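# Put blue foam block, or cardboard box, into tote

## Task

Check whether a blue foam block lies on this room's floor. If one does, place it in the tote near the door; if none does, place the cardboard box in that tote. The placed item must sit fully within the tote's rim, with nothing sticking out past it, and must stay there without the robot holding it. The robot must end upright: toppling over or being left leaning means failure.

## Robot and tools

Robot: a Hello Robot Stretch 3 with one arm. A two-wheeled base (0.33 m long, 0.34 m wide) carries a mast; the lift rides up and down it, and the arm telescopes out to the robot's right side. A wrist with yaw, pitch and roll holds a two-finger gripper. The base cannot slide sideways, so to move the gripper forward or back you drive the base. Turning in place pivots about the point midway between the drive wheels, 0.05 m behind the front edge; with the arm in and wrist folded the swept radius is 0.28 m, larger if the wrist is unfolded.

Frames: the base frame has its origin on the floor between the drive wheels, x forward, y to the left, z up. hand_pose is reported in it, located where the closed fingertips meet. The odometry frame is the base frame as it was when the scene began; heading is left-positive, -3.142 to 3.142.

Tool execute_actions takes "actions", a list run in order (an empty list just returns the current state and images). Each action may hold "robot", "steps" (integer 1 to 450, control steps at 30 per second, default 1) and "until" (early-exit conditions, only together with steps). An action with only steps simply waits. "robot" is one of: a single command; a list of up to 8 commands and {"pause_s": s} waits (s at most 15), run one after another, each starting when the previous finished "done"; or {"stop": true}, which brakes everything and clears the queue. A command may contain:
- "base": exactly one key. translate_m is a relative drive in metres, forward positive, measured from where the base stands when that command begins, |value| at most 1. rotate_rad is a relative turn in radians, counter-clockwise (left) positive, |value| at most 3.2.
- "joints": absolute targets by name; unnamed joints keep their targets. lift_m 0 to 1.1 m (arm height); arm_m 0 to 0.52 m (extension); wrist_yaw_rad -1.345 to 4.42 (0 along the arm, positive toward the front, 3.0 folded over the base); wrist_pitch_rad -1.57 to 0.451 (negative tips fingers down); wrist_roll_rad -2.911 to 2.911; gripper_m -0.089 to 0.179 (wider is higher; real fingertip gap is about 0.007 m less when nearly shut, 0.025 m less when fully open); head_pan_rad -3.953 to 1.73 (positive left, -1.57 looks along the arm); head_tilt_rad -1.53 to 0.419 (negative looks down).
- "contact_limits": {"arm_m": effort percent 1 to 100}, a gentler or firmer stop threshold for that arm motion.
Base and joint motions launch together and keep running across later actions and while you think. A new command overrides goals at once and discards the rest of an older queue. Out-of-range or malformed input rejects the whole call.

"until" example: {"robot": {"status": "ended"}} ends the wait once nothing is moving and no queue runs. Fields can also be compared, e.g. {"lift_m": [">", 0.3]}, or {"any": {"status": "ended"}} fires when any one motion ends. Don't wait for exact equality; "done" means within tolerance.

Tool zoom_image: "camera" is head_camera, nav_camera or wrist_camera; "region" is [x0, y0, x1, y1] in pixels from the top-left, at most 504 by 504. Tool finished_scene: "scene" is the scene number; it cannot be undone.

Result lines: base_status with a bracket of distance travelled versus goal; joint_goals; joint_status per joint (moving, done, off_target, contact_stop, time_out, stopped, not_commanded, torque_fault); measured_speeds; refusals, queue (idle/running/done/dropped/stopped) and queue_left; on_its_own when the robot altered a goal, a joint is slack or its servo is off, or base_tilt has drifted 3 degrees or more; lines starting refused:, dropped: or replaced:; contact_limits; base_odometry, turned_by_wheels, turned_by_imu; base_tilt in degrees (forward/right positive); motor_effort in percent with peak in brackets; lidar_m, 12 distances in 30-degree sectors counter-clockwise from straight ahead, in a plane 0.17 m up; wrist_depth_mm and head_depth_mm as 7x7 grids. Each call also returns one image per camera. None of the gripper reading or its "done" proves a grasp: check images and depth.

Gripping: to grasp, target a gripper_m below the object's width; to let go, open at least 0.02 past where the pads touched. Over-squeezing lets the stall guard weaken the grip.

Base runs fast (0.30 m/s, 1.9 rad/s) only with lift_m under 0.30, arm_m under 0.03 and wrist_yaw_rad above 2.54; otherwise 0.10 m/s and 0.63 rad/s.

Cautions: fold or unfold the wrist only with lift_m 0.32 to 0.95, wrist_pitch_rad -0.4 and roll near 0; once folded the lift may go to 0.25. With yaw below -0.4 keep pitch at -0.5 or lower. Arm or lift pushing firmly triggers contact_stop and leaves that joint slack until recommanded. Pushing with the gripper more than about 0.45 m up, pushing again after a contact stop, or driving while gripper or base is caught can tip the robot; if base_tilt shows a lean, back off in small steps, free the gripper and lower lift_m to about 0.2. Wrist servos overloaded for seconds go limp for 10 s. Loose objects may get nudged now and then. Avoid dropping, slamming or shoving objects, and let all motion end before calling finished_scene.

Each tool is called after "Emit:" as a command line: name --argument value for each argument, lists and objects as JSON in quotes; but a table of rows of numbers goes row by row, as --pt "numbers of a row", without its own name.

## Session

Emit:
execute_actions --actions '[]'

Scene clock: 0.00 s.
robot.base_odometry: x=+0.000 y=+0.000 heading=+0.000 (m, m, rad; robot's odometry frame)
robot.turned_by_wheels: +0.000 (rad since the last result)
robot.turned_by_imu: +0.000 (rad since the last result)
robot.base_tilt: forward=+1.1 right=+0.5 (deg)
robot.lidar_m: 0.90 0.90 1.08 1.29 1.54 0.94 0.84 0.84 1.00 1.86 2.18 1.02
robot.head_depth_mm: 924 922 918 923 926 926 928 / 905 902 904 903 906 908 906 / 886 881 887 887 889 889 890 / 866 865 865 869 867 871 870 / 848 848 848 850 852 855 853 / 831 831 834 834 834 837 835 / 814 816 816 818 820 820 822
robot.base_status: not_commanded
robot.joint_positions: lift_m=+0.307 arm_m=+0.002 wrist_yaw_rad=+2.973 wrist_pitch_rad=-0.331 wrist_roll_rad=+0.011 gripper_m=+0.037 head_pan_rad=-0.002 head_tilt_rad=+0.003
robot.joint_goals: lift_m=+0.307 arm_m=+0.002 wrist_yaw_rad=+2.973 wrist_pitch_rad=-0.331 wrist_roll_rad=+0.011 gripper_m=+0.037 head_pan_rad=-0.002 head_tilt_rad=+0.003
robot.joint_status: lift_m=not_commanded arm_m=not_commanded wrist_yaw_rad=not_commanded wrist_pitch_rad=not_commanded wrist_roll_rad=not_commanded gripper_m=not_commanded head_pan_rad=not_commanded head_tilt_rad=not_commanded
robot.measured_speeds: translate_m=+0.000 rotate_rad=+0.000 lift_m=+0.000 arm_m=+0.000 wrist_yaw_rad=+0.000 wrist_pitch_rad=+0.000 wrist_roll_rad=+0.000 head_pan_rad=+0.000 head_tilt_rad=+0.000
robot: refusals=0 queue=idle queue_left=0
robot.motor_effort: left_wheel=+0 right_wheel=+1 lift_m=+23 arm_m=+0 wrist_yaw_rad=+0 wrist_pitch_rad=+6 wrist_roll_rad=+0 gripper_m=+0 head_pan_rad=+0 head_tilt_rad=+2 (%)
robot.hand_pose: x=+0.0180 y=+0.0841 z=+0.3398 quat_wxyz=(+0.175, +0.708, +0.057, +0.681) (m; robot's base frame)
robot.wrist_depth_mm: - - - - - 963 769 / - - - - - - 776 / - - - - - - 807 / 837 825 816 827 808 812 769 / 654 656 - 657 683 658 658 / 546 551 - 549 527 550 547 / 470 480 - - 466 468 473
pictures: head_camera (sideways: a quarter turn clockwise sets it upright), nav_camera (sideways: a quarter turn counterclockwise sets it upright), wrist_camera
Images, in order (width x height): head_camera 896x504, nav_camera 672x504, wrist_camera 644x364.

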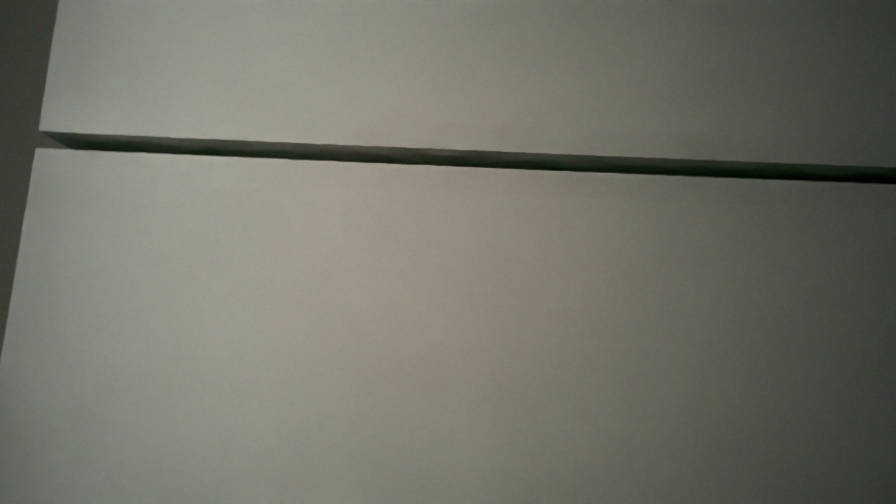

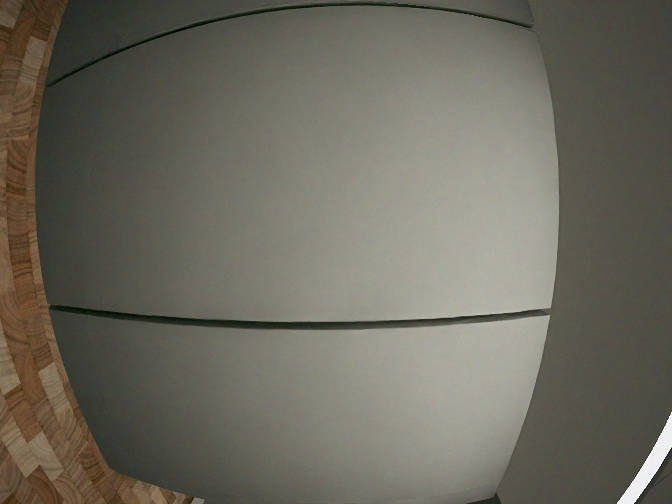

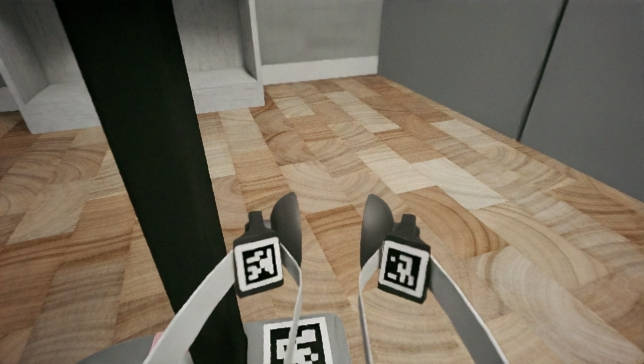

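Emit:
execute_actions --actions '[{"robot":{"joints":{"head_pan_rad":-1.57,"head_tilt_rad":-0.7}},"steps":100,"until":{"robot":{"status":"ended"}}}]'

Scene clock: 1.70 s.
robot.base_odometry: x=+0.000 y=+0.000 heading=+0.000 (m, m, rad; robot's odometry frame)
robot.turned_by_wheels: +0.000 (rad since the last result)
robot.turned_by_imu: +0.000 (rad since the last result)
robot.base_tilt: forward=+1.1 right=+0.5 (deg)
robot.lidar_m: 0.90 0.91 1.08 1.29 1.54 0.94 0.84 0.84 1.00 1.85 2.18 1.02
robot.head_depth_mm: 1642 1702 1756 1802 1631 1366 1177 / 1916 2105 2300 2018 1634 1365 1168 / 1902 2150 2397 1947 1631 1357 1173 / 1850 2103 2339 1952 1616 1359 1173 / 1830 2051 2339 2015 1627 1359 1173 / 1810 2010 2302 2017 1623 1346 1170 / 1784 2014 2277 2008 1615 1356 1168
robot.base_status: not_commanded
robot.joint_positions: lift_m=+0.307 arm_m=+0.002 wrist_yaw_rad=+2.973 wrist_pitch_rad=-0.331 wrist_roll_rad=+0.011 gripper_m=+0.037 head_pan_rad=-1.563 head_tilt_rad=-0.691
robot.joint_goals: lift_m=+0.307 arm_m=+0.002 wrist_yaw_rad=+2.973 wrist_pitch_rad=-0.331 wrist_roll_rad=+0.011 gripper_m=+0.037 head_pan_rad=-1.570 head_tilt_rad=-0.700
robot.joint_status: lift_m=not_commanded arm_m=not_commanded wrist_yaw_rad=not_commanded wrist_pitch_rad=not_commanded wrist_roll_rad=not_commanded gripper_m=not_commanded head_pan_rad=done head_tilt_rad=done
robot.measured_speeds: translate_m=+0.000 rotate_rad=+0.000 lift_m=+0.000 arm_m=+0.000 wrist_yaw_rad=+0.000 wrist_pitch_rad=+0.000 wrist_roll_rad=+0.000 head_pan_rad=+0.000 head_tilt_rad=+0.000
robot: refusals=0 queue=done queue_left=0
robot.motor_effort: left_wheel=+0(0) right_wheel=+0(1) lift_m=+24(23) arm_m=+0(0) wrist_yaw_rad=+0(1) wrist_pitch_rad=+7(7) wrist_roll_rad=+0(0) gripper_m=+0(0) head_pan_rad=-4(43) head_tilt_rad=-3(30) (%)
robot.hand_pose: x=+0.0180 y=+0.0841 z=+0.3398 quat_wxyz=(+0.175, +0.708, +0.057, +0.681) (m; robot's base frame)
robot.wrist_depth_mm: - - - - - - 754 / - - - - - - 783 / - - - - - - 799 / 813 805 804 822 818 832 771 / 660 647 - 656 688 650 653 / 551 546 - 554 529 549 548 / 475 485 - - 472 467 467
pictures: head_camera (sideways: a quarter turn clockwise sets it upright), nav_camera (sideways: a quarter turn counterclockwise sets it upright), wrist_camera
Images, in order (width x height): head_camera 896x504, nav_camera 672x504, wrist_camera 644x364.

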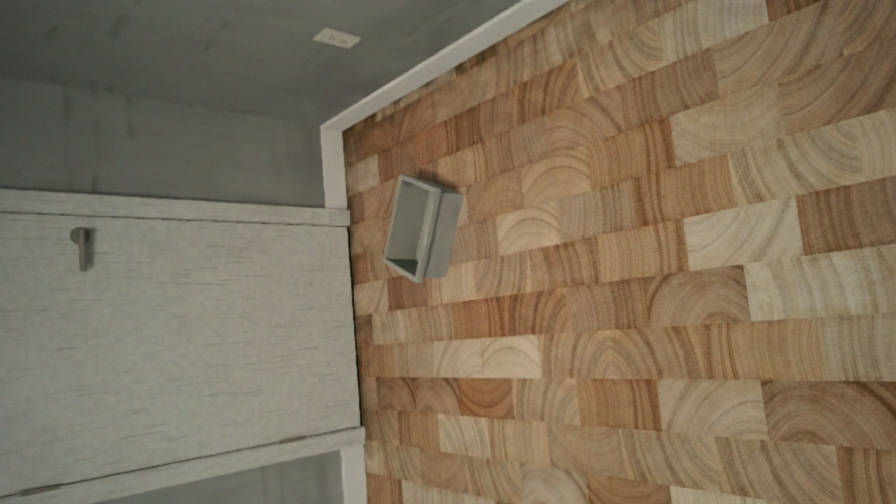

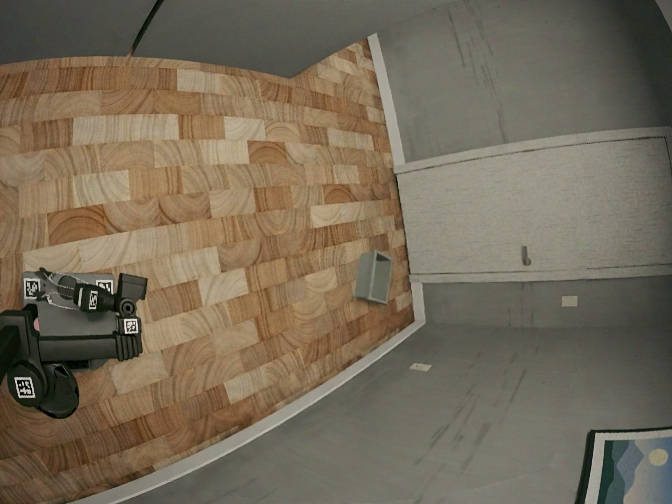

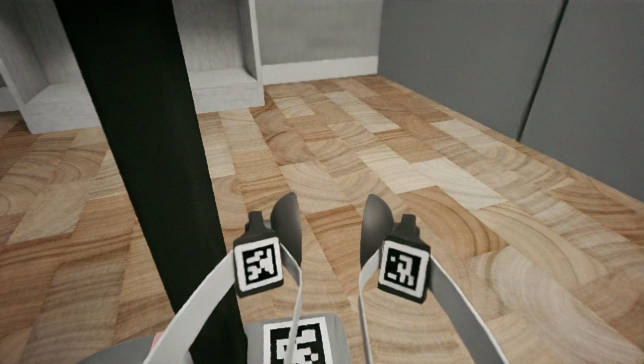

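Emit:
execute_actions --actions '[{"robot":{"joints":{"head_pan_rad":1.57,"head_tilt_rad":-0.7}},"steps":150,"until":{"robot":{"status":"ended"}}}]'

Scene clock: 4.10 s.
robot.base_odometry: x=+0.000 y=+0.000 heading=+0.000 (m, m, rad; robot's odometry frame)
robot.turned_by_wheels: +0.000 (rad since the last result)
robot.turned_by_imu: +0.000 (rad since the last result)
robot.base_tilt: forward=+1.2 right=+0.5 (deg)
robot.lidar_m: 0.90 0.90 1.08 1.29 1.53 0.94 0.84 0.84 1.00 1.86 2.18 1.01
robot.head_depth_mm: 1416 1610 1760 1853 1636 1366 1174 / 1392 1570 1814 1978 1641 1370 1176 / 1372 1540 1783 1961 1630 1368 1175 / 1321 1479 1666 1887 1627 1362 1168 / 1285 1441 1569 1791 1622 1352 1171 / 1251 1419 1548 1779 1622 1373 1193 / 1251 1395 1518 1756 1647 - -
robot.base_status: not_commanded
robot.joint_positions: lift_m=+0.307 arm_m=+0.002 wrist_yaw_rad=+2.973 wrist_pitch_rad=-0.331 wrist_roll_rad=+0.011 gripper_m=+0.037 head_pan_rad=+1.563 head_tilt_rad=-0.691
robot.joint_goals: lift_m=+0.307 arm_m=+0.002 wrist_yaw_rad=+2.973 wrist_pitch_rad=-0.331 wrist_roll_rad=+0.011 gripper_m=+0.037 head_pan_rad=+1.570 head_tilt_rad=-0.700
robot.joint_status: lift_m=not_commanded arm_m=not_commanded wrist_yaw_rad=not_commanded wrist_pitch_rad=not_commanded wrist_roll_rad=not_commanded gripper_m=not_commanded head_pan_rad=done head_tilt_rad=done
robot.measured_speeds: translate_m=+0.000 rotate_rad=+0.000 lift_m=+0.000 arm_m=+0.000 wrist_yaw_rad=+0.000 wrist_pitch_rad=+0.000 wrist_roll_rad=+0.000 head_pan_rad=+0.000 head_tilt_rad=+0.000
robot: refusals=0 queue=done queue_left=0
robot.motor_effort: left_wheel=-1(0) right_wheel=+0(1) lift_m=+24(23) arm_m=+0(0) wrist_yaw_rad=+0(0) wrist_pitch_rad=+6(6) wrist_roll_rad=+0(0) gripper_m=-1(0) head_pan_rad=+4(43) head_tilt_rad=-2(3) (%)
robot.hand_pose: x=+0.0180 y=+0.0841 z=+0.3398 quat_wxyz=(+0.175, +0.708, +0.057, +0.681) (m; robot's base frame)
robot.wrist_depth_mm: - - - - - 964 739 / - - - - - - 789 / - - - - - - 782 / 822 802 841 827 812 820 772 / 658 647 - 666 691 657 658 / 547 552 - 554 529 543 544 / 467 486 - - 471 473 470
pictures: head_camera (sideways: a quarter turn clockwise sets it upright), nav_camera (sideways: a quarter turn counterclockwise sets it upright), wrist_camera
Images, in order (width x height): head_camera 896x504, nav_camera 672x504, wrist_camera 644x364.

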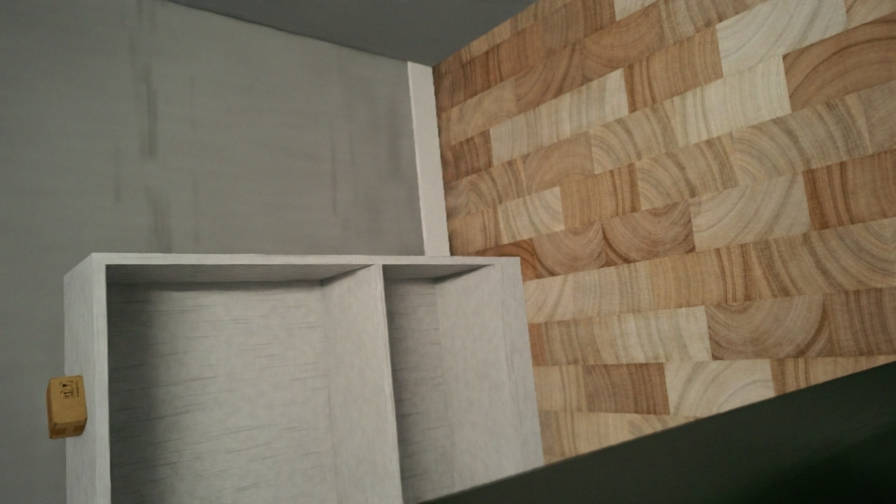

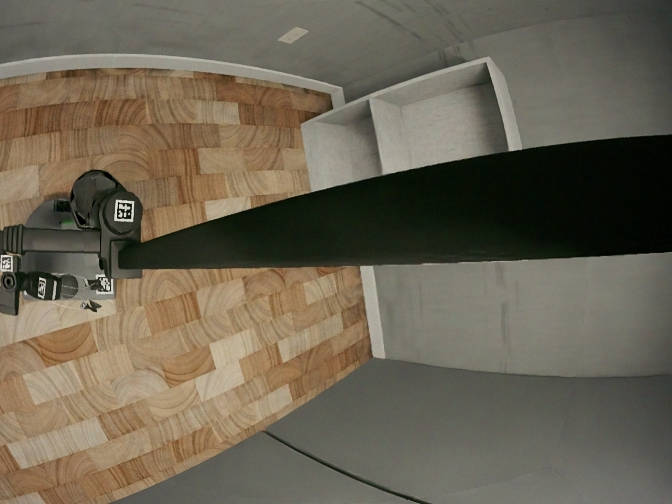

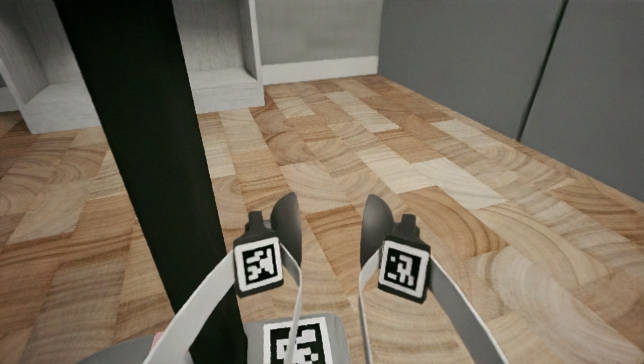

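Emit:
execute_actions --actions '[{"robot":{"joints":{"head_pan_rad":0,"head_tilt_rad":-1.0}},"steps":150,"until":{"robot":{"status":"ended"}}}]'

Emit:
execute_actions --actions '[{"robot":{"joints":{"head_pan_rad":-3.14,"head_tilt_rad":-1.0}},"steps":150,"until":{"robot":{"status":"ended"}}}]'

Scene clock: 5.87 s.
robot.base_odometry: x=+0.000 y=+0.000 heading=+0.000 (m, m, rad; robot's odometry frame)
robot.turned_by_wheels: +0.000 (rad since the last result)
robot.turned_by_imu: +0.000 (rad since the last result)
robot.base_tilt: forward=+1.1 right=+0.4 (deg)
robot.lidar_m: 0.90 0.90 1.08 1.29 1.53 0.94 0.84 0.84 1.00 1.85 2.18 1.01
robot.head_depth_mm: 861 1030 1298 1515 1347 1206 1095 / 849 1013 1266 1502 1350 1205 1100 / 834 1012 1241 1505 1349 1210 1099 / 818 973 1200 1472 1346 1207 1114 / 806 954 1168 1459 1361 1210 1109 / 796 937 1149 1453 1350 1214 1097 / 783 920 1125 1438 1355 1207 1099
robot.base_status: not_commanded
robot.joint_positions: lift_m=+0.307 arm_m=+0.002 wrist_yaw_rad=+2.973 wrist_pitch_rad=-0.331 wrist_roll_rad=+0.011 gripper_m=+0.037 head_pan_rad=+0.007 head_tilt_rad=-0.987
robot.joint_goals: lift_m=+0.307 arm_m=+0.002 wrist_yaw_rad=+2.973 wrist_pitch_rad=-0.331 wrist_roll_rad=+0.011 gripper_m=+0.037 head_pan_rad=+0.000 head_tilt_rad=-1.000
robot.joint_status: lift_m=not_commanded arm_m=not_commanded wrist_yaw_rad=not_commanded wrist_pitch_rad=not_commanded wrist_roll_rad=not_commanded gripper_m=not_commanded head_pan_rad=done head_tilt_rad=done
robot.measured_speeds: translate_m=+0.000 rotate_rad=+0.000 lift_m=+0.000 arm_m=+0.000 wrist_yaw_rad=+0.000 wrist_pitch_rad=+0.000 wrist_roll_rad=+0.000 head_pan_rad=+0.000 head_tilt_rad=+0.000
robot: refusals=0 queue=done queue_left=0
robot.motor_effort: left_wheel=-1(1) right_wheel=+1(0) lift_m=+24(23) arm_m=+0(0) wrist_yaw_rad=-1(0) wrist_pitch_rad=+6(6) wrist_roll_rad=+0(0) gripper_m=+0(1) head_pan_rad=-4(43) head_tilt_rad=-4(20) (%)
robot.hand_pose: x=+0.0180 y=+0.0841 z=+0.3398 quat_wxyz=(+0.175, +0.708, +0.057, +0.681) (m; robot's base frame)
robot.wrist_depth_mm: - - - - - 977 752 / - - - - - - 790 / - - - - - - 803 / 818 786 821 820 796 829 786 / 659 665 - 658 679 654 650 / 550 538 - 547 529 546 552 / 475 488 - - 477 471 470
pictures: head_camera (sideways: a quarter turn clockwise sets it upright), nav_camera (sideways: a quarter turn counterclockwise sets it upright), wrist_camera
Images, in order (width x height): head_camera 896x504, nav_camera 672x504, wrist_camera 644x364.

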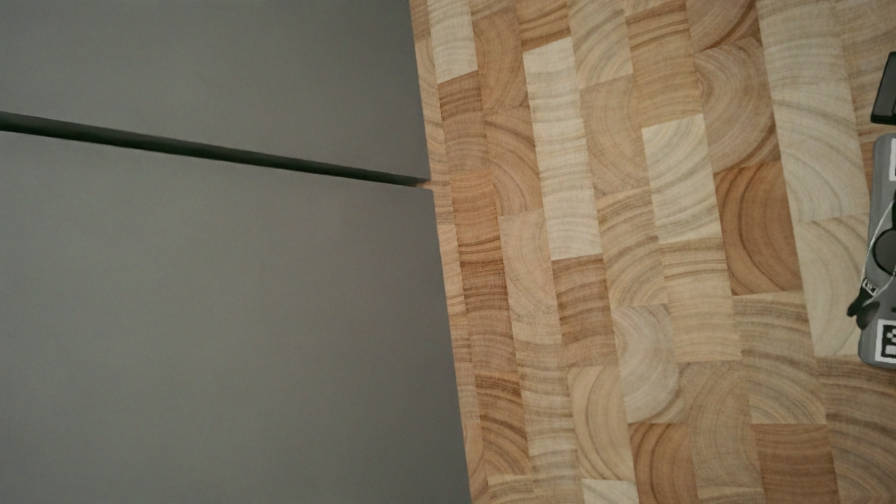

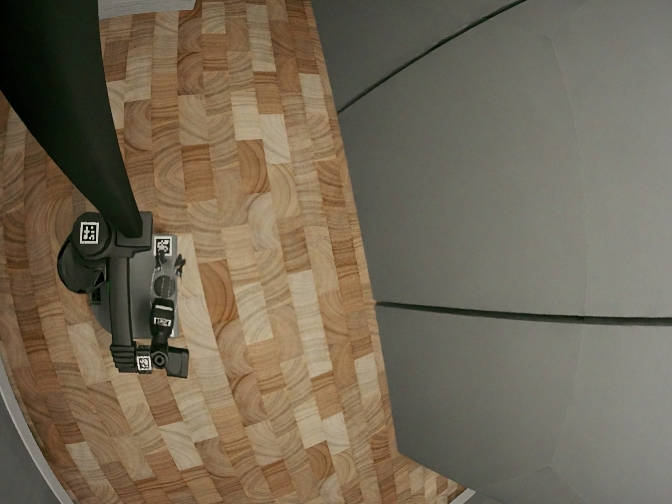

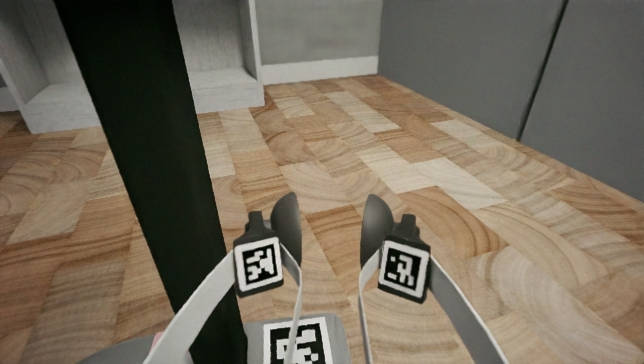

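Scene clock: 7.97 s.
robot.base_odometry: x=+0.000 y=+0.000 heading=+0.000 (m, m, rad; robot's odometry frame)
robot.turned_by_wheels: +0.000 (rad since the last result)
robot.turned_by_imu: +0.000 (rad since the last result)
robot.base_tilt: forward=+1.0 right=+0.4 (deg)
robot.lidar_m: 0.90 0.90 1.08 1.29 1.54 0.94 0.84 0.84 1.00 1.86 2.19 1.02
robot.head_depth_mm: 809 968 1214 1479 1356 1208 1064 / 793 951 1182 1472 1348 1243 - / 782 932 1153 1449 1344 - - / 769 915 1124 1441 1350 1249 - / 756 899 1102 1422 1351 1226 - / 747 881 1078 1390 1349 1212 1110 / 736 866 1055 1354 1353 1212 1097
robot.base_status: not_commanded
robot.joint_positions: lift_m=+0.307 arm_m=+0.002 wrist_yaw_rad=+2.973 wrist_pitch_rad=-0.331 wrist_roll_rad=+0.011 gripper_m=+0.037 head_pan_rad=-3.133 head_tilt_rad=-0.988
robot.joint_goals: lift_m=+0.307 arm_m=+0.002 wrist_yaw_rad=+2.973 wrist_pitch_rad=-0.331 wrist_roll_rad=+0.011 gripper_m=+0.037 head_pan_rad=-3.140 head_tilt_rad=-1.000
robot.joint_status: lift_m=not_commanded arm_m=not_commanded wrist_yaw_rad=not_commanded wrist_pitch_rad=not_commanded wrist_roll_rad=not_commanded gripper_m=not_commanded head_pan_rad=done head_tilt_rad=done
robot.measured_speeds: translate_m=+0.000 rotate_rad=+0.000 lift_m=+0.000 arm_m=+0.000 wrist_yaw_rad=+0.000 wrist_pitch_rad=+0.000 wrist_roll_rad=+0.000 head_pan_rad=+0.000 head_tilt_rad=+0.000
robot: refusals=0 queue=done queue_left=0
robot.motor_effort: left_wheel=+0(0) right_wheel=+0(1) lift_m=+23(24) arm_m=+0(0) wrist_yaw_rad=+0(1) wrist_pitch_rad=+6(6) wrist_roll_rad=+0(0) gripper_m=-1(1) head_pan_rad=-4(43) head_tilt_rad=-4(2) (%)
robot.hand_pose: x=+0.0180 y=+0.0841 z=+0.3398 quat_wxyz=(+0.175, +0.708, +0.057, +0.681) (m; robot's base frame)
robot.wrist_depth_mm: - - - - - 984 753 / - - - - - - 778 / - - - - - - 793 / 832 805 818 805 831 842 787 / 663 661 - 644 693 645 651 / 546 551 - 549 529 550 540 / 466 483 - - 470 469 474
pictures: head_camera (sideways: a quarter turn clockwise sets it upright), nav_camera (sideways: a quarter turn counterclockwise sets it upright), wrist_camera
Images, in order (width x height): head_camera 896x504, nav_camera 672x504, wrist_camera 644x364.

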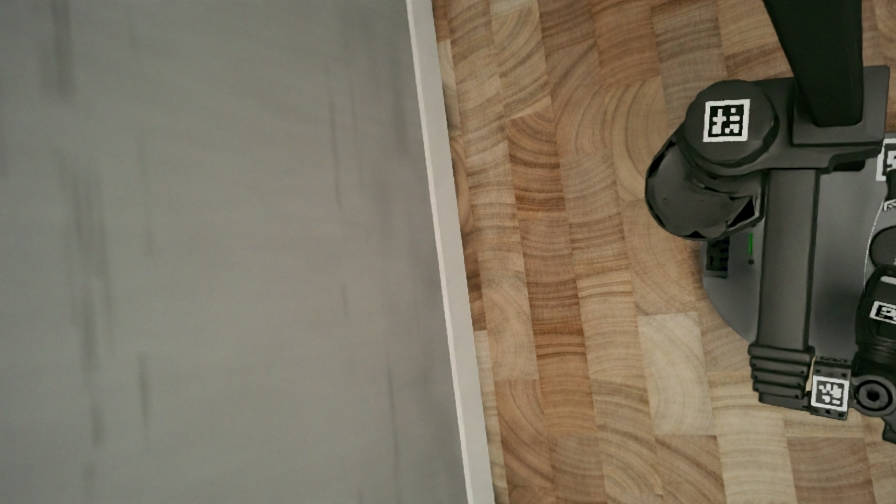

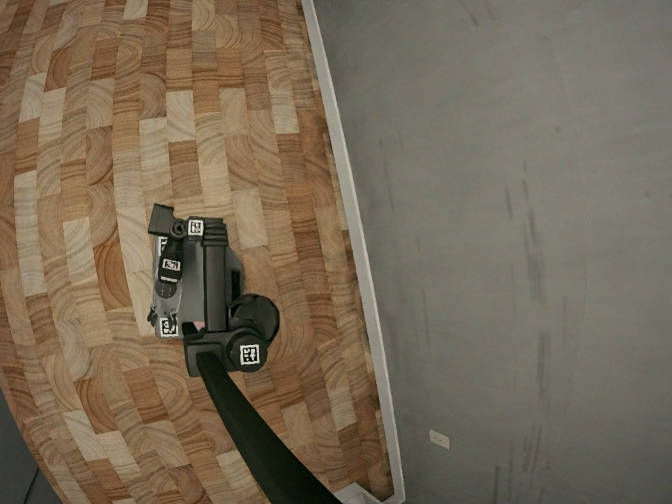

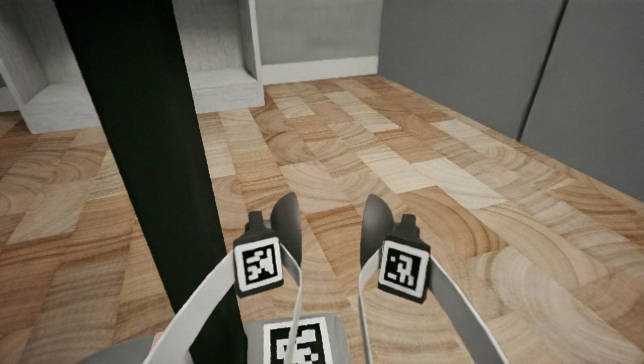

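Emit:
execute_actions --actions '[{"robot":[{"joints":{"lift_m":0.28,"head_pan_rad":1.2,"head_tilt_rad":-0.7}},{"base":{"rotate_rad":-1.4}},{"base":{"translate_m":1.0}}],"steps":450,"until":{"robot":{"status":"ended"}}}]'

Scene clock: 18.67 s.
robot.base_odometry: x=+0.170 y=-0.985 heading=-1.400 (m, m, rad; robot's odometry frame)
robot.turned_by_wheels: -1.400 (rad since the last result)
robot.turned_by_imu: -1.417 (rad since the last result)
robot.base_tilt: forward=+1.1 right=+0.4 (deg)
robot.lidar_m: 1.17 1.20 1.63 0.94 0.97 1.29 2.28 1.18 0.84 0.80 0.82 1.10
robot.head_depth_mm: 1598 1703 1820 1881 1613 1351 1171 / 1871 2004 2184 1989 1606 1352 1168 / 2256 2482 2472 2002 1604 1359 1165 / 2841 3164 2618 1994 1614 1349 1168 / 3477 3554 2478 1851 1476 1349 1163 / 775 866 982 1136 1346 1343 1164 / 751 838 944 1080 1270 1346 1161
robot.base_status: done (translate_m +1.0000 of +1.0000)
robot.joint_positions: lift_m=+0.280 arm_m=+0.002 wrist_yaw_rad=+2.973 wrist_pitch_rad=-0.332 wrist_roll_rad=+0.011 gripper_m=+0.037 head_pan_rad=+1.193 head_tilt_rad=-0.704
robot.joint_goals: lift_m=+0.280 arm_m=+0.002 wrist_yaw_rad=+2.973 wrist_pitch_rad=-0.332 wrist_roll_rad=+0.011 gripper_m=+0.037 head_pan_rad=+1.200 head_tilt_rad=-0.700
robot.joint_status: lift_m=done arm_m=not_commanded wrist_yaw_rad=not_commanded wrist_pitch_rad=not_commanded wrist_roll_rad=not_commanded gripper_m=not_commanded head_pan_rad=done head_tilt_rad=done
robot.measured_speeds: translate_m=+0.000 rotate_rad=+0.000 lift_m=+0.000 arm_m=+0.000 wrist_yaw_rad=+0.000 wrist_pitch_rad=+0.000 wrist_roll_rad=+0.000 head_pan_rad=+0.000 head_tilt_rad=+0.000
robot: refusals=0 queue=done queue_left=0
robot.motor_effort: left_wheel=+2(9) right_wheel=-2(9) lift_m=+20(23) arm_m=+0(0) wrist_yaw_rad=+0(0) wrist_pitch_rad=+7(7) wrist_roll_rad=+0(0) gripper_m=+1(0) head_pan_rad=+4(43) head_tilt_rad=+2(19) (%)
robot.hand_pose: x=+0.0180 y=+0.0840 z=+0.3127 quat_wxyz=(+0.176, +0.708, +0.057, +0.681) (m; robot's base frame)
robot.wrist_depth_mm: 782 - 853 889 - - - / 817 - 917 965 - - - / 886 - 979 - - - - / 771 755 785 777 766 763 763 / 618 627 - 614 639 620 611 / 512 518 - 515 494 515 510 / 452 - - - 437 441 439
pictures: head_camera (sideways: a quarter turn clockwise sets it upright), nav_camera (sideways: a quarter turn counterclockwise sets it upright), wrist_camera
Images, in order (width x height): head_camera 896x504, nav_camera 672x504, wrist_camera 644x364.

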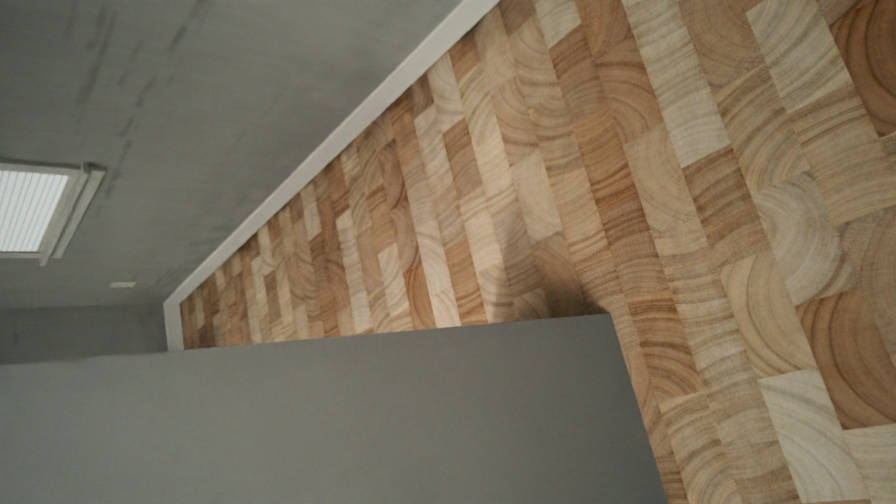

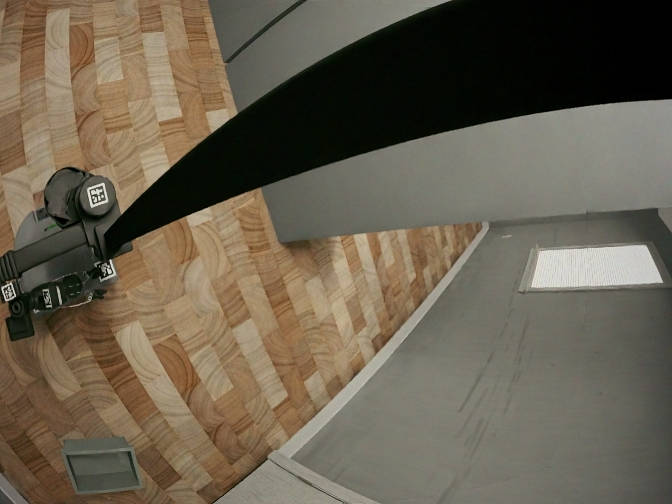

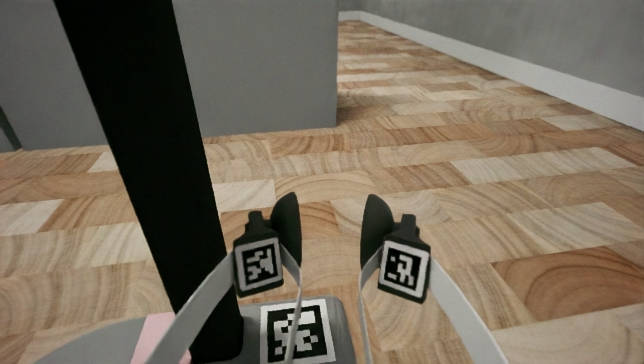

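Emit:
execute_actions --actions '[{"robot":[{"joints":{"head_pan_rad":0.5,"head_tilt_rad":-0.6},"base":{"rotate_rad":0.92}},{"base":{"translate_m":1.0}},{"base":{"rotate_rad":0.65}},{"base":{"translate_m":0.9}}],"steps":450,"until":{"robot":{"status":"ended"}}}]'

Scene clock: 33.10 s.
robot.base_odometry: x=+1.944 y=-1.295 heading=+0.170 (m, m, rad; robot's odometry frame)
robot.turned_by_wheels: +1.570 (rad since the last result)
robot.turned_by_imu: +1.594 (rad since the last result)
robot.base_tilt: forward=+1.0 right=+0.6 (deg)
robot.lidar_m: 1.80 1.86 3.04 1.35 0.54 0.61 2.19 0.76 0.54 0.52 0.54 0.71
robot.head_depth_mm: 1899 2041 2216 2276 1782 1447 1225 / 2010 2124 1930 2138 1776 1444 1218 / 2100 2203 2569 2272 1756 1443 1217 / 2223 2341 2730 2274 1769 1437 1216 / 2366 2386 2861 2281 1760 1440 1215 / 2529 2365 2957 2261 1743 1425 1216 / 2703 2990 3163 2223 1738 1430 1215
robot.base_status: done (translate_m +0.9000 of +0.9000)
robot.joint_positions: lift_m=+0.280 arm_m=+0.002 wrist_yaw_rad=+2.973 wrist_pitch_rad=-0.332 wrist_roll_rad=+0.011 gripper_m=+0.037 head_pan_rad=+0.507 head_tilt_rad=-0.605
robot.joint_goals: lift_m=+0.280 arm_m=+0.002 wrist_yaw_rad=+2.973 wrist_pitch_rad=-0.332 wrist_roll_rad=+0.011 gripper_m=+0.037 head_pan_rad=+0.500 head_tilt_rad=-0.600
robot.joint_status: lift_m=done arm_m=not_commanded wrist_yaw_rad=not_commanded wrist_pitch_rad=not_commanded wrist_roll_rad=not_commanded gripper_m=not_commanded head_pan_rad=done head_tilt_rad=done
robot.measured_speeds: translate_m=+0.000 rotate_rad=+0.000 lift_m=+0.000 arm_m=+0.000 wrist_yaw_rad=+0.000 wrist_pitch_rad=+0.000 wrist_roll_rad=+0.000 head_pan_rad=+0.000 head_tilt_rad=+0.000
robot: refusals=0 queue=done queue_left=0
robot.motor_effort: left_wheel=-3(9) right_wheel=+4(11) lift_m=+21(21) arm_m=+0(0) wrist_yaw_rad=-1(0) wrist_pitch_rad=+7(7) wrist_roll_rad=+0(0) gripper_m=+0(1) head_pan_rad=-3(42) head_tilt_rad=+2(11) (%)
robot.hand_pose: x=+0.0180 y=+0.0840 z=+0.3126 quat_wxyz=(+0.176, +0.708, +0.057, +0.681) (m; robot's base frame)
robot.wrist_depth_mm: 419 - - - - - - / 429 - - - - - - / 459 - - - - - - / 494 610 778 773 758 765 762 / 547 578 - 622 638 614 617 / 510 518 - 513 497 511 507 / 459 - - - 436 442 436
pictures: head_camera (sideways: a quarter turn clockwise sets it upright), nav_camera (sideways: a quarter turn counterclockwise sets it upright), wrist_camera
Images, in order (width x height): head_camera 896x504, nav_camera 672x504, wrist_camera 644x364.

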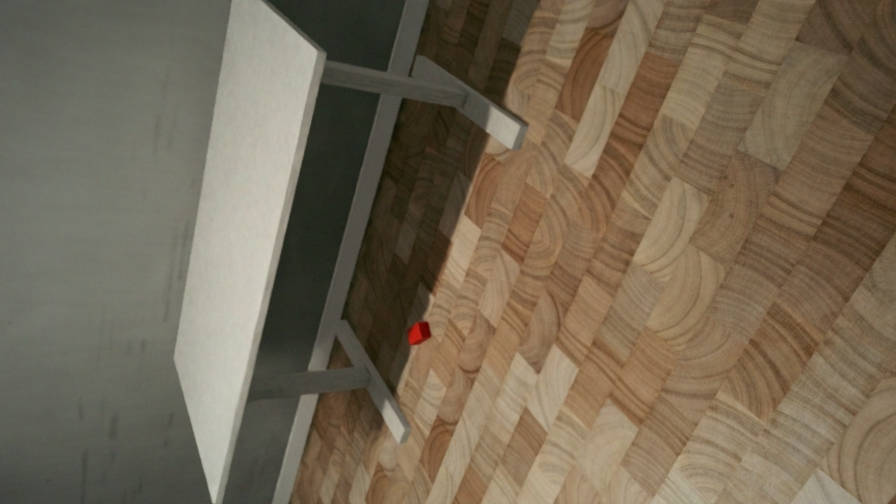

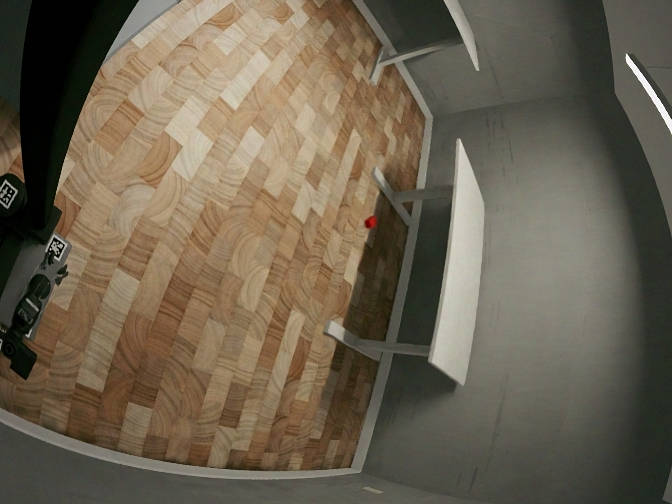

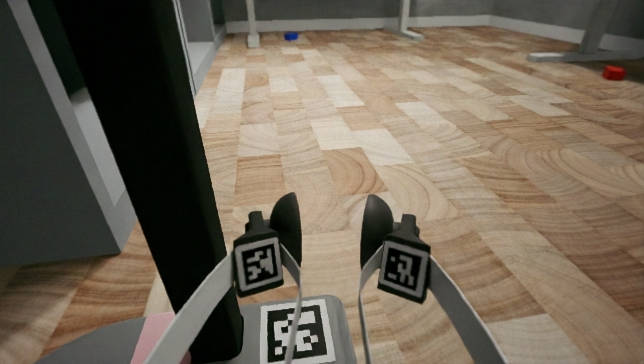

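Emit:
execute_actions --actions '[{"robot":{"joints":{"head_pan_rad":1.35,"head_tilt_rad":-0.45}},"steps":150,"until":{"robot":{"status":"ended"}}}]'

Scene clock: 34.40 s.
robot.base_odometry: x=+1.944 y=-1.295 heading=+0.170 (m, m, rad; robot's odometry frame)
robot.turned_by_wheels: +0.000 (rad since the last result)
robot.turned_by_imu: +0.000 (rad since the last result)
robot.base_tilt: forward=+0.9 right=+0.5 (deg)
robot.lidar_m: 1.80 1.87 3.05 1.35 0.54 0.61 2.19 0.76 0.54 0.52 0.53 0.72
robot.head_depth_mm: 2996 3245 3574 2999 2116 1634 1335 / 2964 3172 3472 2950 2092 1625 1326 / 2861 3092 3407 2940 2076 1621 1327 / 2798 3015 3263 2929 2081 1617 1325 / 2735 2951 3260 2928 2062 1611 1318 / 2705 2863 3165 2906 2061 1607 1318 / 2636 2789 2969 2390 2023 1559 1314
robot.base_status: done (translate_m +0.9000 of +0.9000)
robot.joint_positions: lift_m=+0.280 arm_m=+0.002 wrist_yaw_rad=+2.973 wrist_pitch_rad=-0.332 wrist_roll_rad=+0.011 gripper_m=+0.037 head_pan_rad=+1.343 head_tilt_rad=-0.458
robot.joint_goals: lift_m=+0.280 arm_m=+0.002 wrist_yaw_rad=+2.973 wrist_pitch_rad=-0.332 wrist_roll_rad=+0.011 gripper_m=+0.037 head_pan_rad=+1.350 head_tilt_rad=-0.450
robot.joint_status: lift_m=done arm_m=not_commanded wrist_yaw_rad=not_commanded wrist_pitch_rad=not_commanded wrist_roll_rad=not_commanded gripper_m=not_commanded head_pan_rad=done head_tilt_rad=done
robot.measured_speeds: translate_m=+0.000 rotate_rad=+0.000 lift_m=+0.000 arm_m=+0.000 wrist_yaw_rad=+0.000 wrist_pitch_rad=+0.000 wrist_roll_rad=+0.000 head_pan_rad=+0.000 head_tilt_rad=+0.000
robot: refusals=0 queue=done queue_left=0
robot.motor_effort: left_wheel=-2(2) right_wheel=+4(4) lift_m=+21(20) arm_m=+0(0) wrist_yaw_rad=+0(0) wrist_pitch_rad=+7(7) wrist_roll_rad=+0(0) gripper_m=+0(1) head_pan_rad=+4(43) head_tilt_rad=+4(13) (%)
robot.hand_pose: x=+0.0180 y=+0.0840 z=+0.3126 quat_wxyz=(+0.176, +0.708, +0.057, +0.681) (m; robot's base frame)
robot.wrist_depth_mm: 419 - - - - - - / 429 - - - - - - / 459 - - - - - - / 490 611 771 767 784 757 775 / 530 573 - 619 643 618 608 / 510 520 - 508 498 519 510 / 454 - - - 440 441 439
pictures: head_camera (sideways: a quarter turn clockwise sets it upright), nav_camera (sideways: a quarter turn counterclockwise sets it upright), wrist_camera
Images, in order (width x height): head_camera 896x504, nav_camera 672x504, wrist_camera 644x364.

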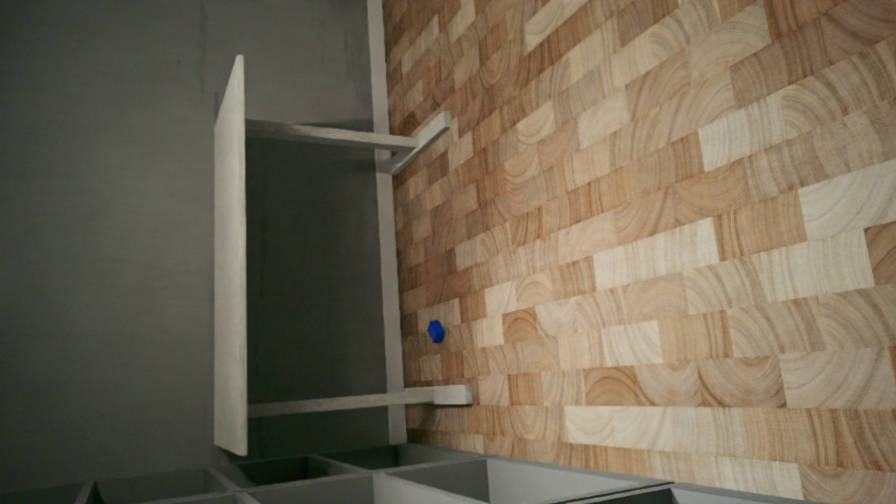

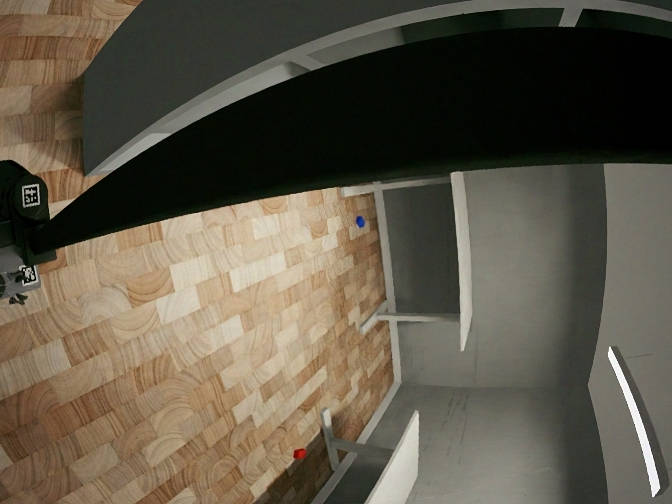

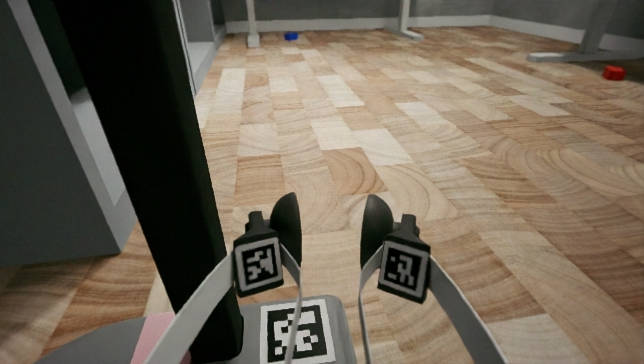

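Emit:
execute_actions --actions '[{"robot":[{"joints":{"head_pan_rad":-1.57,"head_tilt_rad":-0.9},"base":{"rotate_rad":1.33}},{"base":{"translate_m":1.0}},{"base":{"translate_m":1.0}},{"base":{"translate_m":0.1}},{"base":{"rotate_rad":1.79}},{"base":{"translate_m":0.2}}],"steps":450,"until":{"robot":{"status":"ended"}}},{"steps":300,"until":{"robot":{"status":"ended"}}}]'

Scene clock: 54.93 s.
robot.base_odometry: x=+1.895 y=+0.770 heading=-2.994 (m, m, rad; robot's odometry frame)
robot.turned_by_wheels: +3.120 (rad since the last result)
robot.turned_by_imu: +3.164 (rad since the last result)
robot.base_tilt: forward=+1.0 right=+0.5 (deg)
robot.lidar_m: 0.72 0.93 0.90 2.56 2.16 2.02 1.52 1.12 1.11 1.21 0.84 0.69
robot.head_depth_mm: 829 631 509 1644 1420 1242 1102 / 832 633 509 1651 1417 1241 1125 / 830 634 510 1644 1422 1240 1141 / 831 633 509 1643 1414 1246 1152 / 830 632 509 1645 1391 1240 1112 / 830 634 509 1631 1386 1243 1109 / 831 633 524 1209 1392 1233 1109
robot.base_status: done (translate_m +0.2000 of +0.2000)
robot.joint_positions: lift_m=+0.280 arm_m=+0.002 wrist_yaw_rad=+2.973 wrist_pitch_rad=-0.332 wrist_roll_rad=+0.011 gripper_m=+0.037 head_pan_rad=-1.564 head_tilt_rad=-0.889
robot.joint_goals: lift_m=+0.280 arm_m=+0.002 wrist_yaw_rad=+2.973 wrist_pitch_rad=-0.332 wrist_roll_rad=+0.011 gripper_m=+0.037 head_pan_rad=-1.570 head_tilt_rad=-0.900
robot.joint_status: lift_m=done arm_m=not_commanded wrist_yaw_rad=not_commanded wrist_pitch_rad=not_commanded wrist_roll_rad=not_commanded gripper_m=not_commanded head_pan_rad=done head_tilt_rad=done
robot.measured_speeds: translate_m=+0.000 rotate_rad=+0.000 lift_m=+0.000 arm_m=+0.000 wrist_yaw_rad=+0.000 wrist_pitch_rad=+0.000 wrist_roll_rad=+0.000 head_pan_rad=+0.000 head_tilt_rad=+0.000
robot: refusals=0 queue=done queue_left=0
robot.motor_effort: left_wheel=-2(8) right_wheel=+4(13) lift_m=+20(21) arm_m=-1(1) wrist_yaw_rad=+0(0) wrist_pitch_rad=+7(7) wrist_roll_rad=+0(0) gripper_m=+0(0) head_pan_rad=-3(45) head_tilt_rad=-4(25) (%)
robot.hand_pose: x=+0.0180 y=+0.0839 z=+0.3126 quat_wxyz=(+0.176, +0.708, +0.057, +0.681) (m; robot's base frame)
robot.wrist_depth_mm: - - - - - - 709 / - - - - - - 769 / - - - - - 870 830 / 774 753 772 785 765 767 674 / 615 630 - 610 643 612 612 / 518 512 - 519 496 513 514 / 459 - - - 442 439 439
pictures: head_camera (sideways: a quarter turn clockwise sets it upright), nav_camera (sideways: a quarter turn counterclockwise sets it upright), wrist_camera
Images, in order (width x height): head_camera 896x504, nav_camera 672x504, wrist_camera 644x364.

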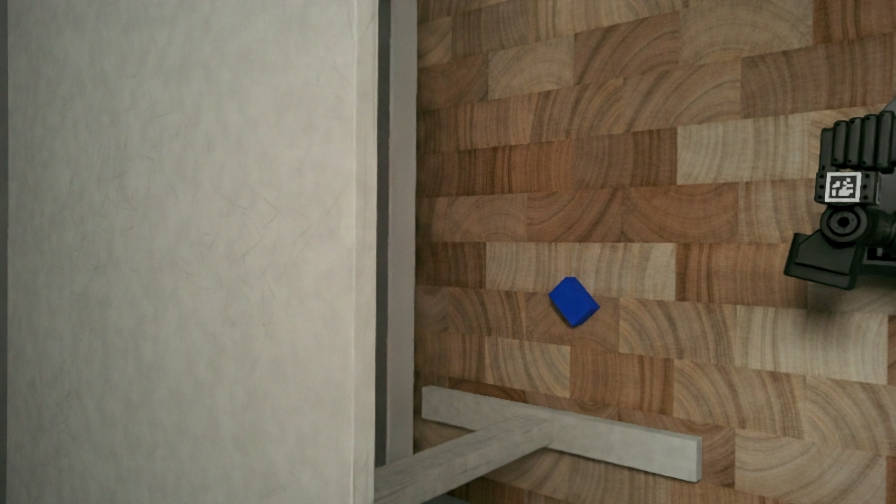

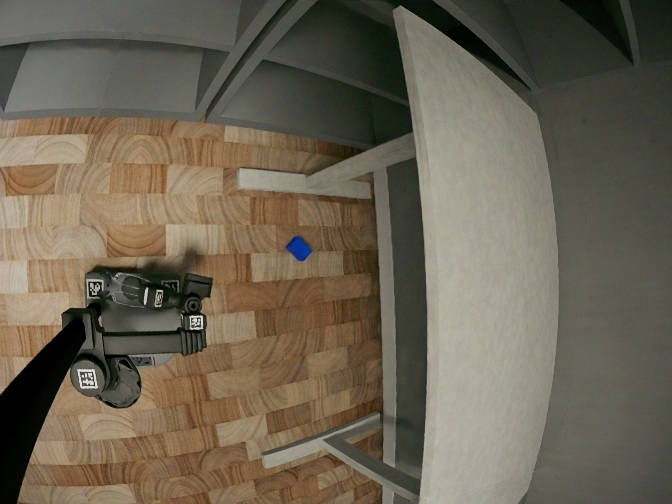

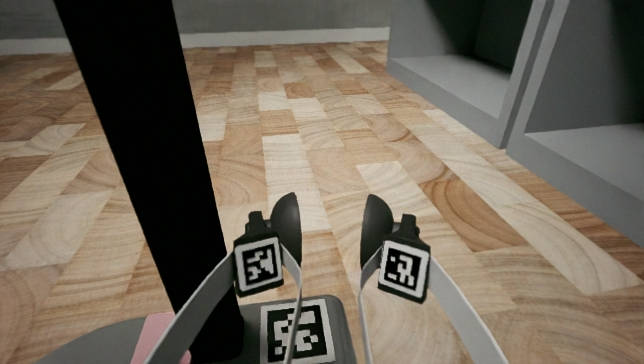

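Emit:
execute_actions --actions '[{"robot":[{"joints":{"lift_m":0.36,"wrist_pitch_rad":-0.4,"wrist_roll_rad":0},"base":{"translate_m":0.16}},{"joints":{"wrist_yaw_rad":0,"gripper_m":0.12}},{"joints":{"wrist_pitch_rad":-1.4,"arm_m":0.3}}],"steps":450,"until":{"robot":{"status":"ended"}}}]'

Scene clock: 64.17 s.
robot.base_odometry: x=+1.737 y=+0.746 heading=-2.994 (m, m, rad; robot's odometry frame)
robot.turned_by_wheels: +0.000 (rad since the last result)
robot.turned_by_imu: +0.000 (rad since the last result)
robot.base_tilt: forward=+1.0 right=+0.5 (deg)
robot.lidar_m: 0.69 0.94 0.80 1.65 2.64 2.20 1.68 1.22 1.27 1.20 0.77 0.53
robot.head_depth_mm: 829 631 510 1640 1416 1246 1105 / 830 632 508 1651 1419 1253 1108 / 831 632 508 1640 1506 1239 1126 / 830 632 510 1649 1441 1241 1126 / 831 632 510 1640 1387 1236 1107 / 831 633 509 1245 1383 1223 1107 / 830 631 509 1578 1391 1241 1110
robot.base_status: done (translate_m +0.1600 of +0.1600)
robot.joint_positions: lift_m=+0.360 arm_m=+0.300 wrist_yaw_rad=+0.001 wrist_pitch_rad=-1.395 wrist_roll_rad=+0.003 gripper_m=+0.120 head_pan_rad=-1.564 head_tilt_rad=-0.889
robot.joint_goals: lift_m=+0.360 arm_m=+0.300 wrist_yaw_rad=+0.000 wrist_pitch_rad=-1.400 wrist_roll_rad=+0.000 gripper_m=+0.120 head_pan_rad=-1.570 head_tilt_rad=-0.900
robot.joint_status: lift_m=done arm_m=done wrist_yaw_rad=done wrist_pitch_rad=done wrist_roll_rad=done gripper_m=done head_pan_rad=done head_tilt_rad=done
robot.measured_speeds: translate_m=+0.000 rotate_rad=+0.000 lift_m=+0.000 arm_m=+0.000 wrist_yaw_rad=+0.000 wrist_pitch_rad=+0.000 wrist_roll_rad=+0.000 head_pan_rad=+0.000 head_tilt_rad=+0.000
robot: refusals=0 queue=done queue_left=0
robot.motor_effort: left_wheel=-3(7) right_wheel=+4(10) lift_m=+26(26) arm_m=+5(6) wrist_yaw_rad=-2(4) wrist_pitch_rad=-2(8) wrist_roll_rad=-2(4) gripper_m=+0(79) head_pan_rad=-4(4) head_tilt_rad=-3(4) (%)
robot.hand_pose: x=-0.0216 y=-0.4655 z=+0.2421 quat_wxyz=(+0.541, +0.454, -0.542, -0.455) (m; robot's base frame)
robot.wrist_depth_mm: 368 395 396 390 386 386 382 / 373 402 397 395 388 387 386 / 373 401 403 395 392 391 391 / 378 404 406 402 399 392 390 / 417 409 406 405 403 396 391 / 418 416 414 409 403 - 396 / 425 420 417 409 406 403 399
pictures: head_camera (sideways: a quarter turn clockwise sets it upright), nav_camera (sideways: a quarter turn counterclockwise sets it upright), wrist_camera
Images, in order (width x height): head_camera 896x504, nav_camera 672x504, wrist_camera 644x364.

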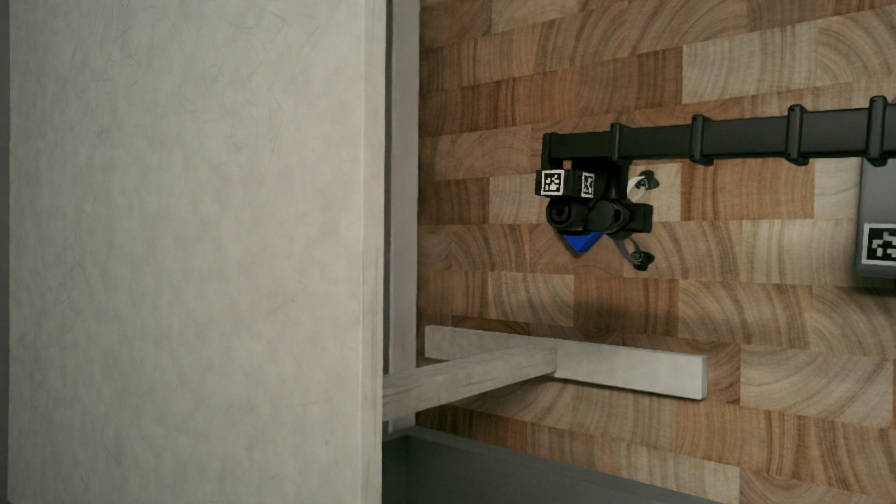

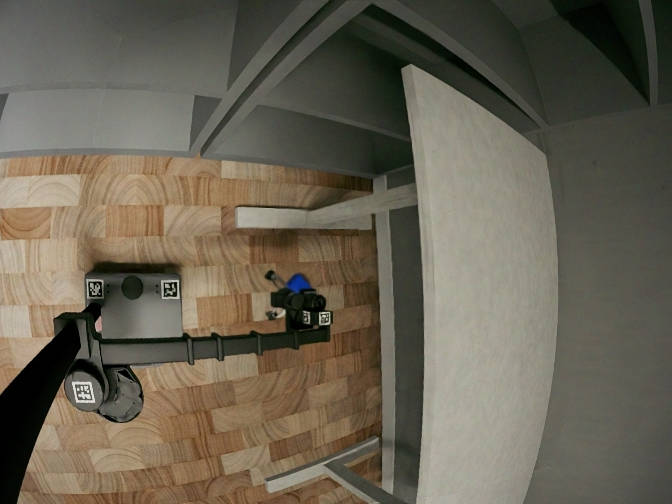

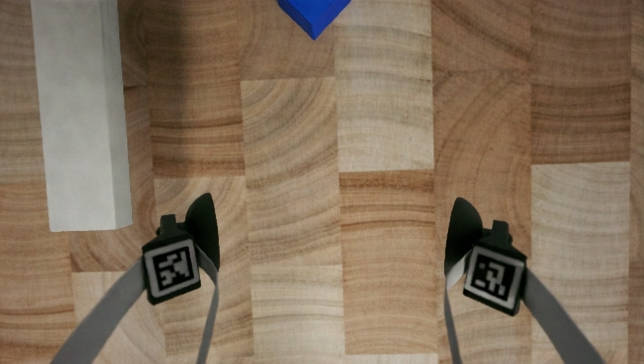

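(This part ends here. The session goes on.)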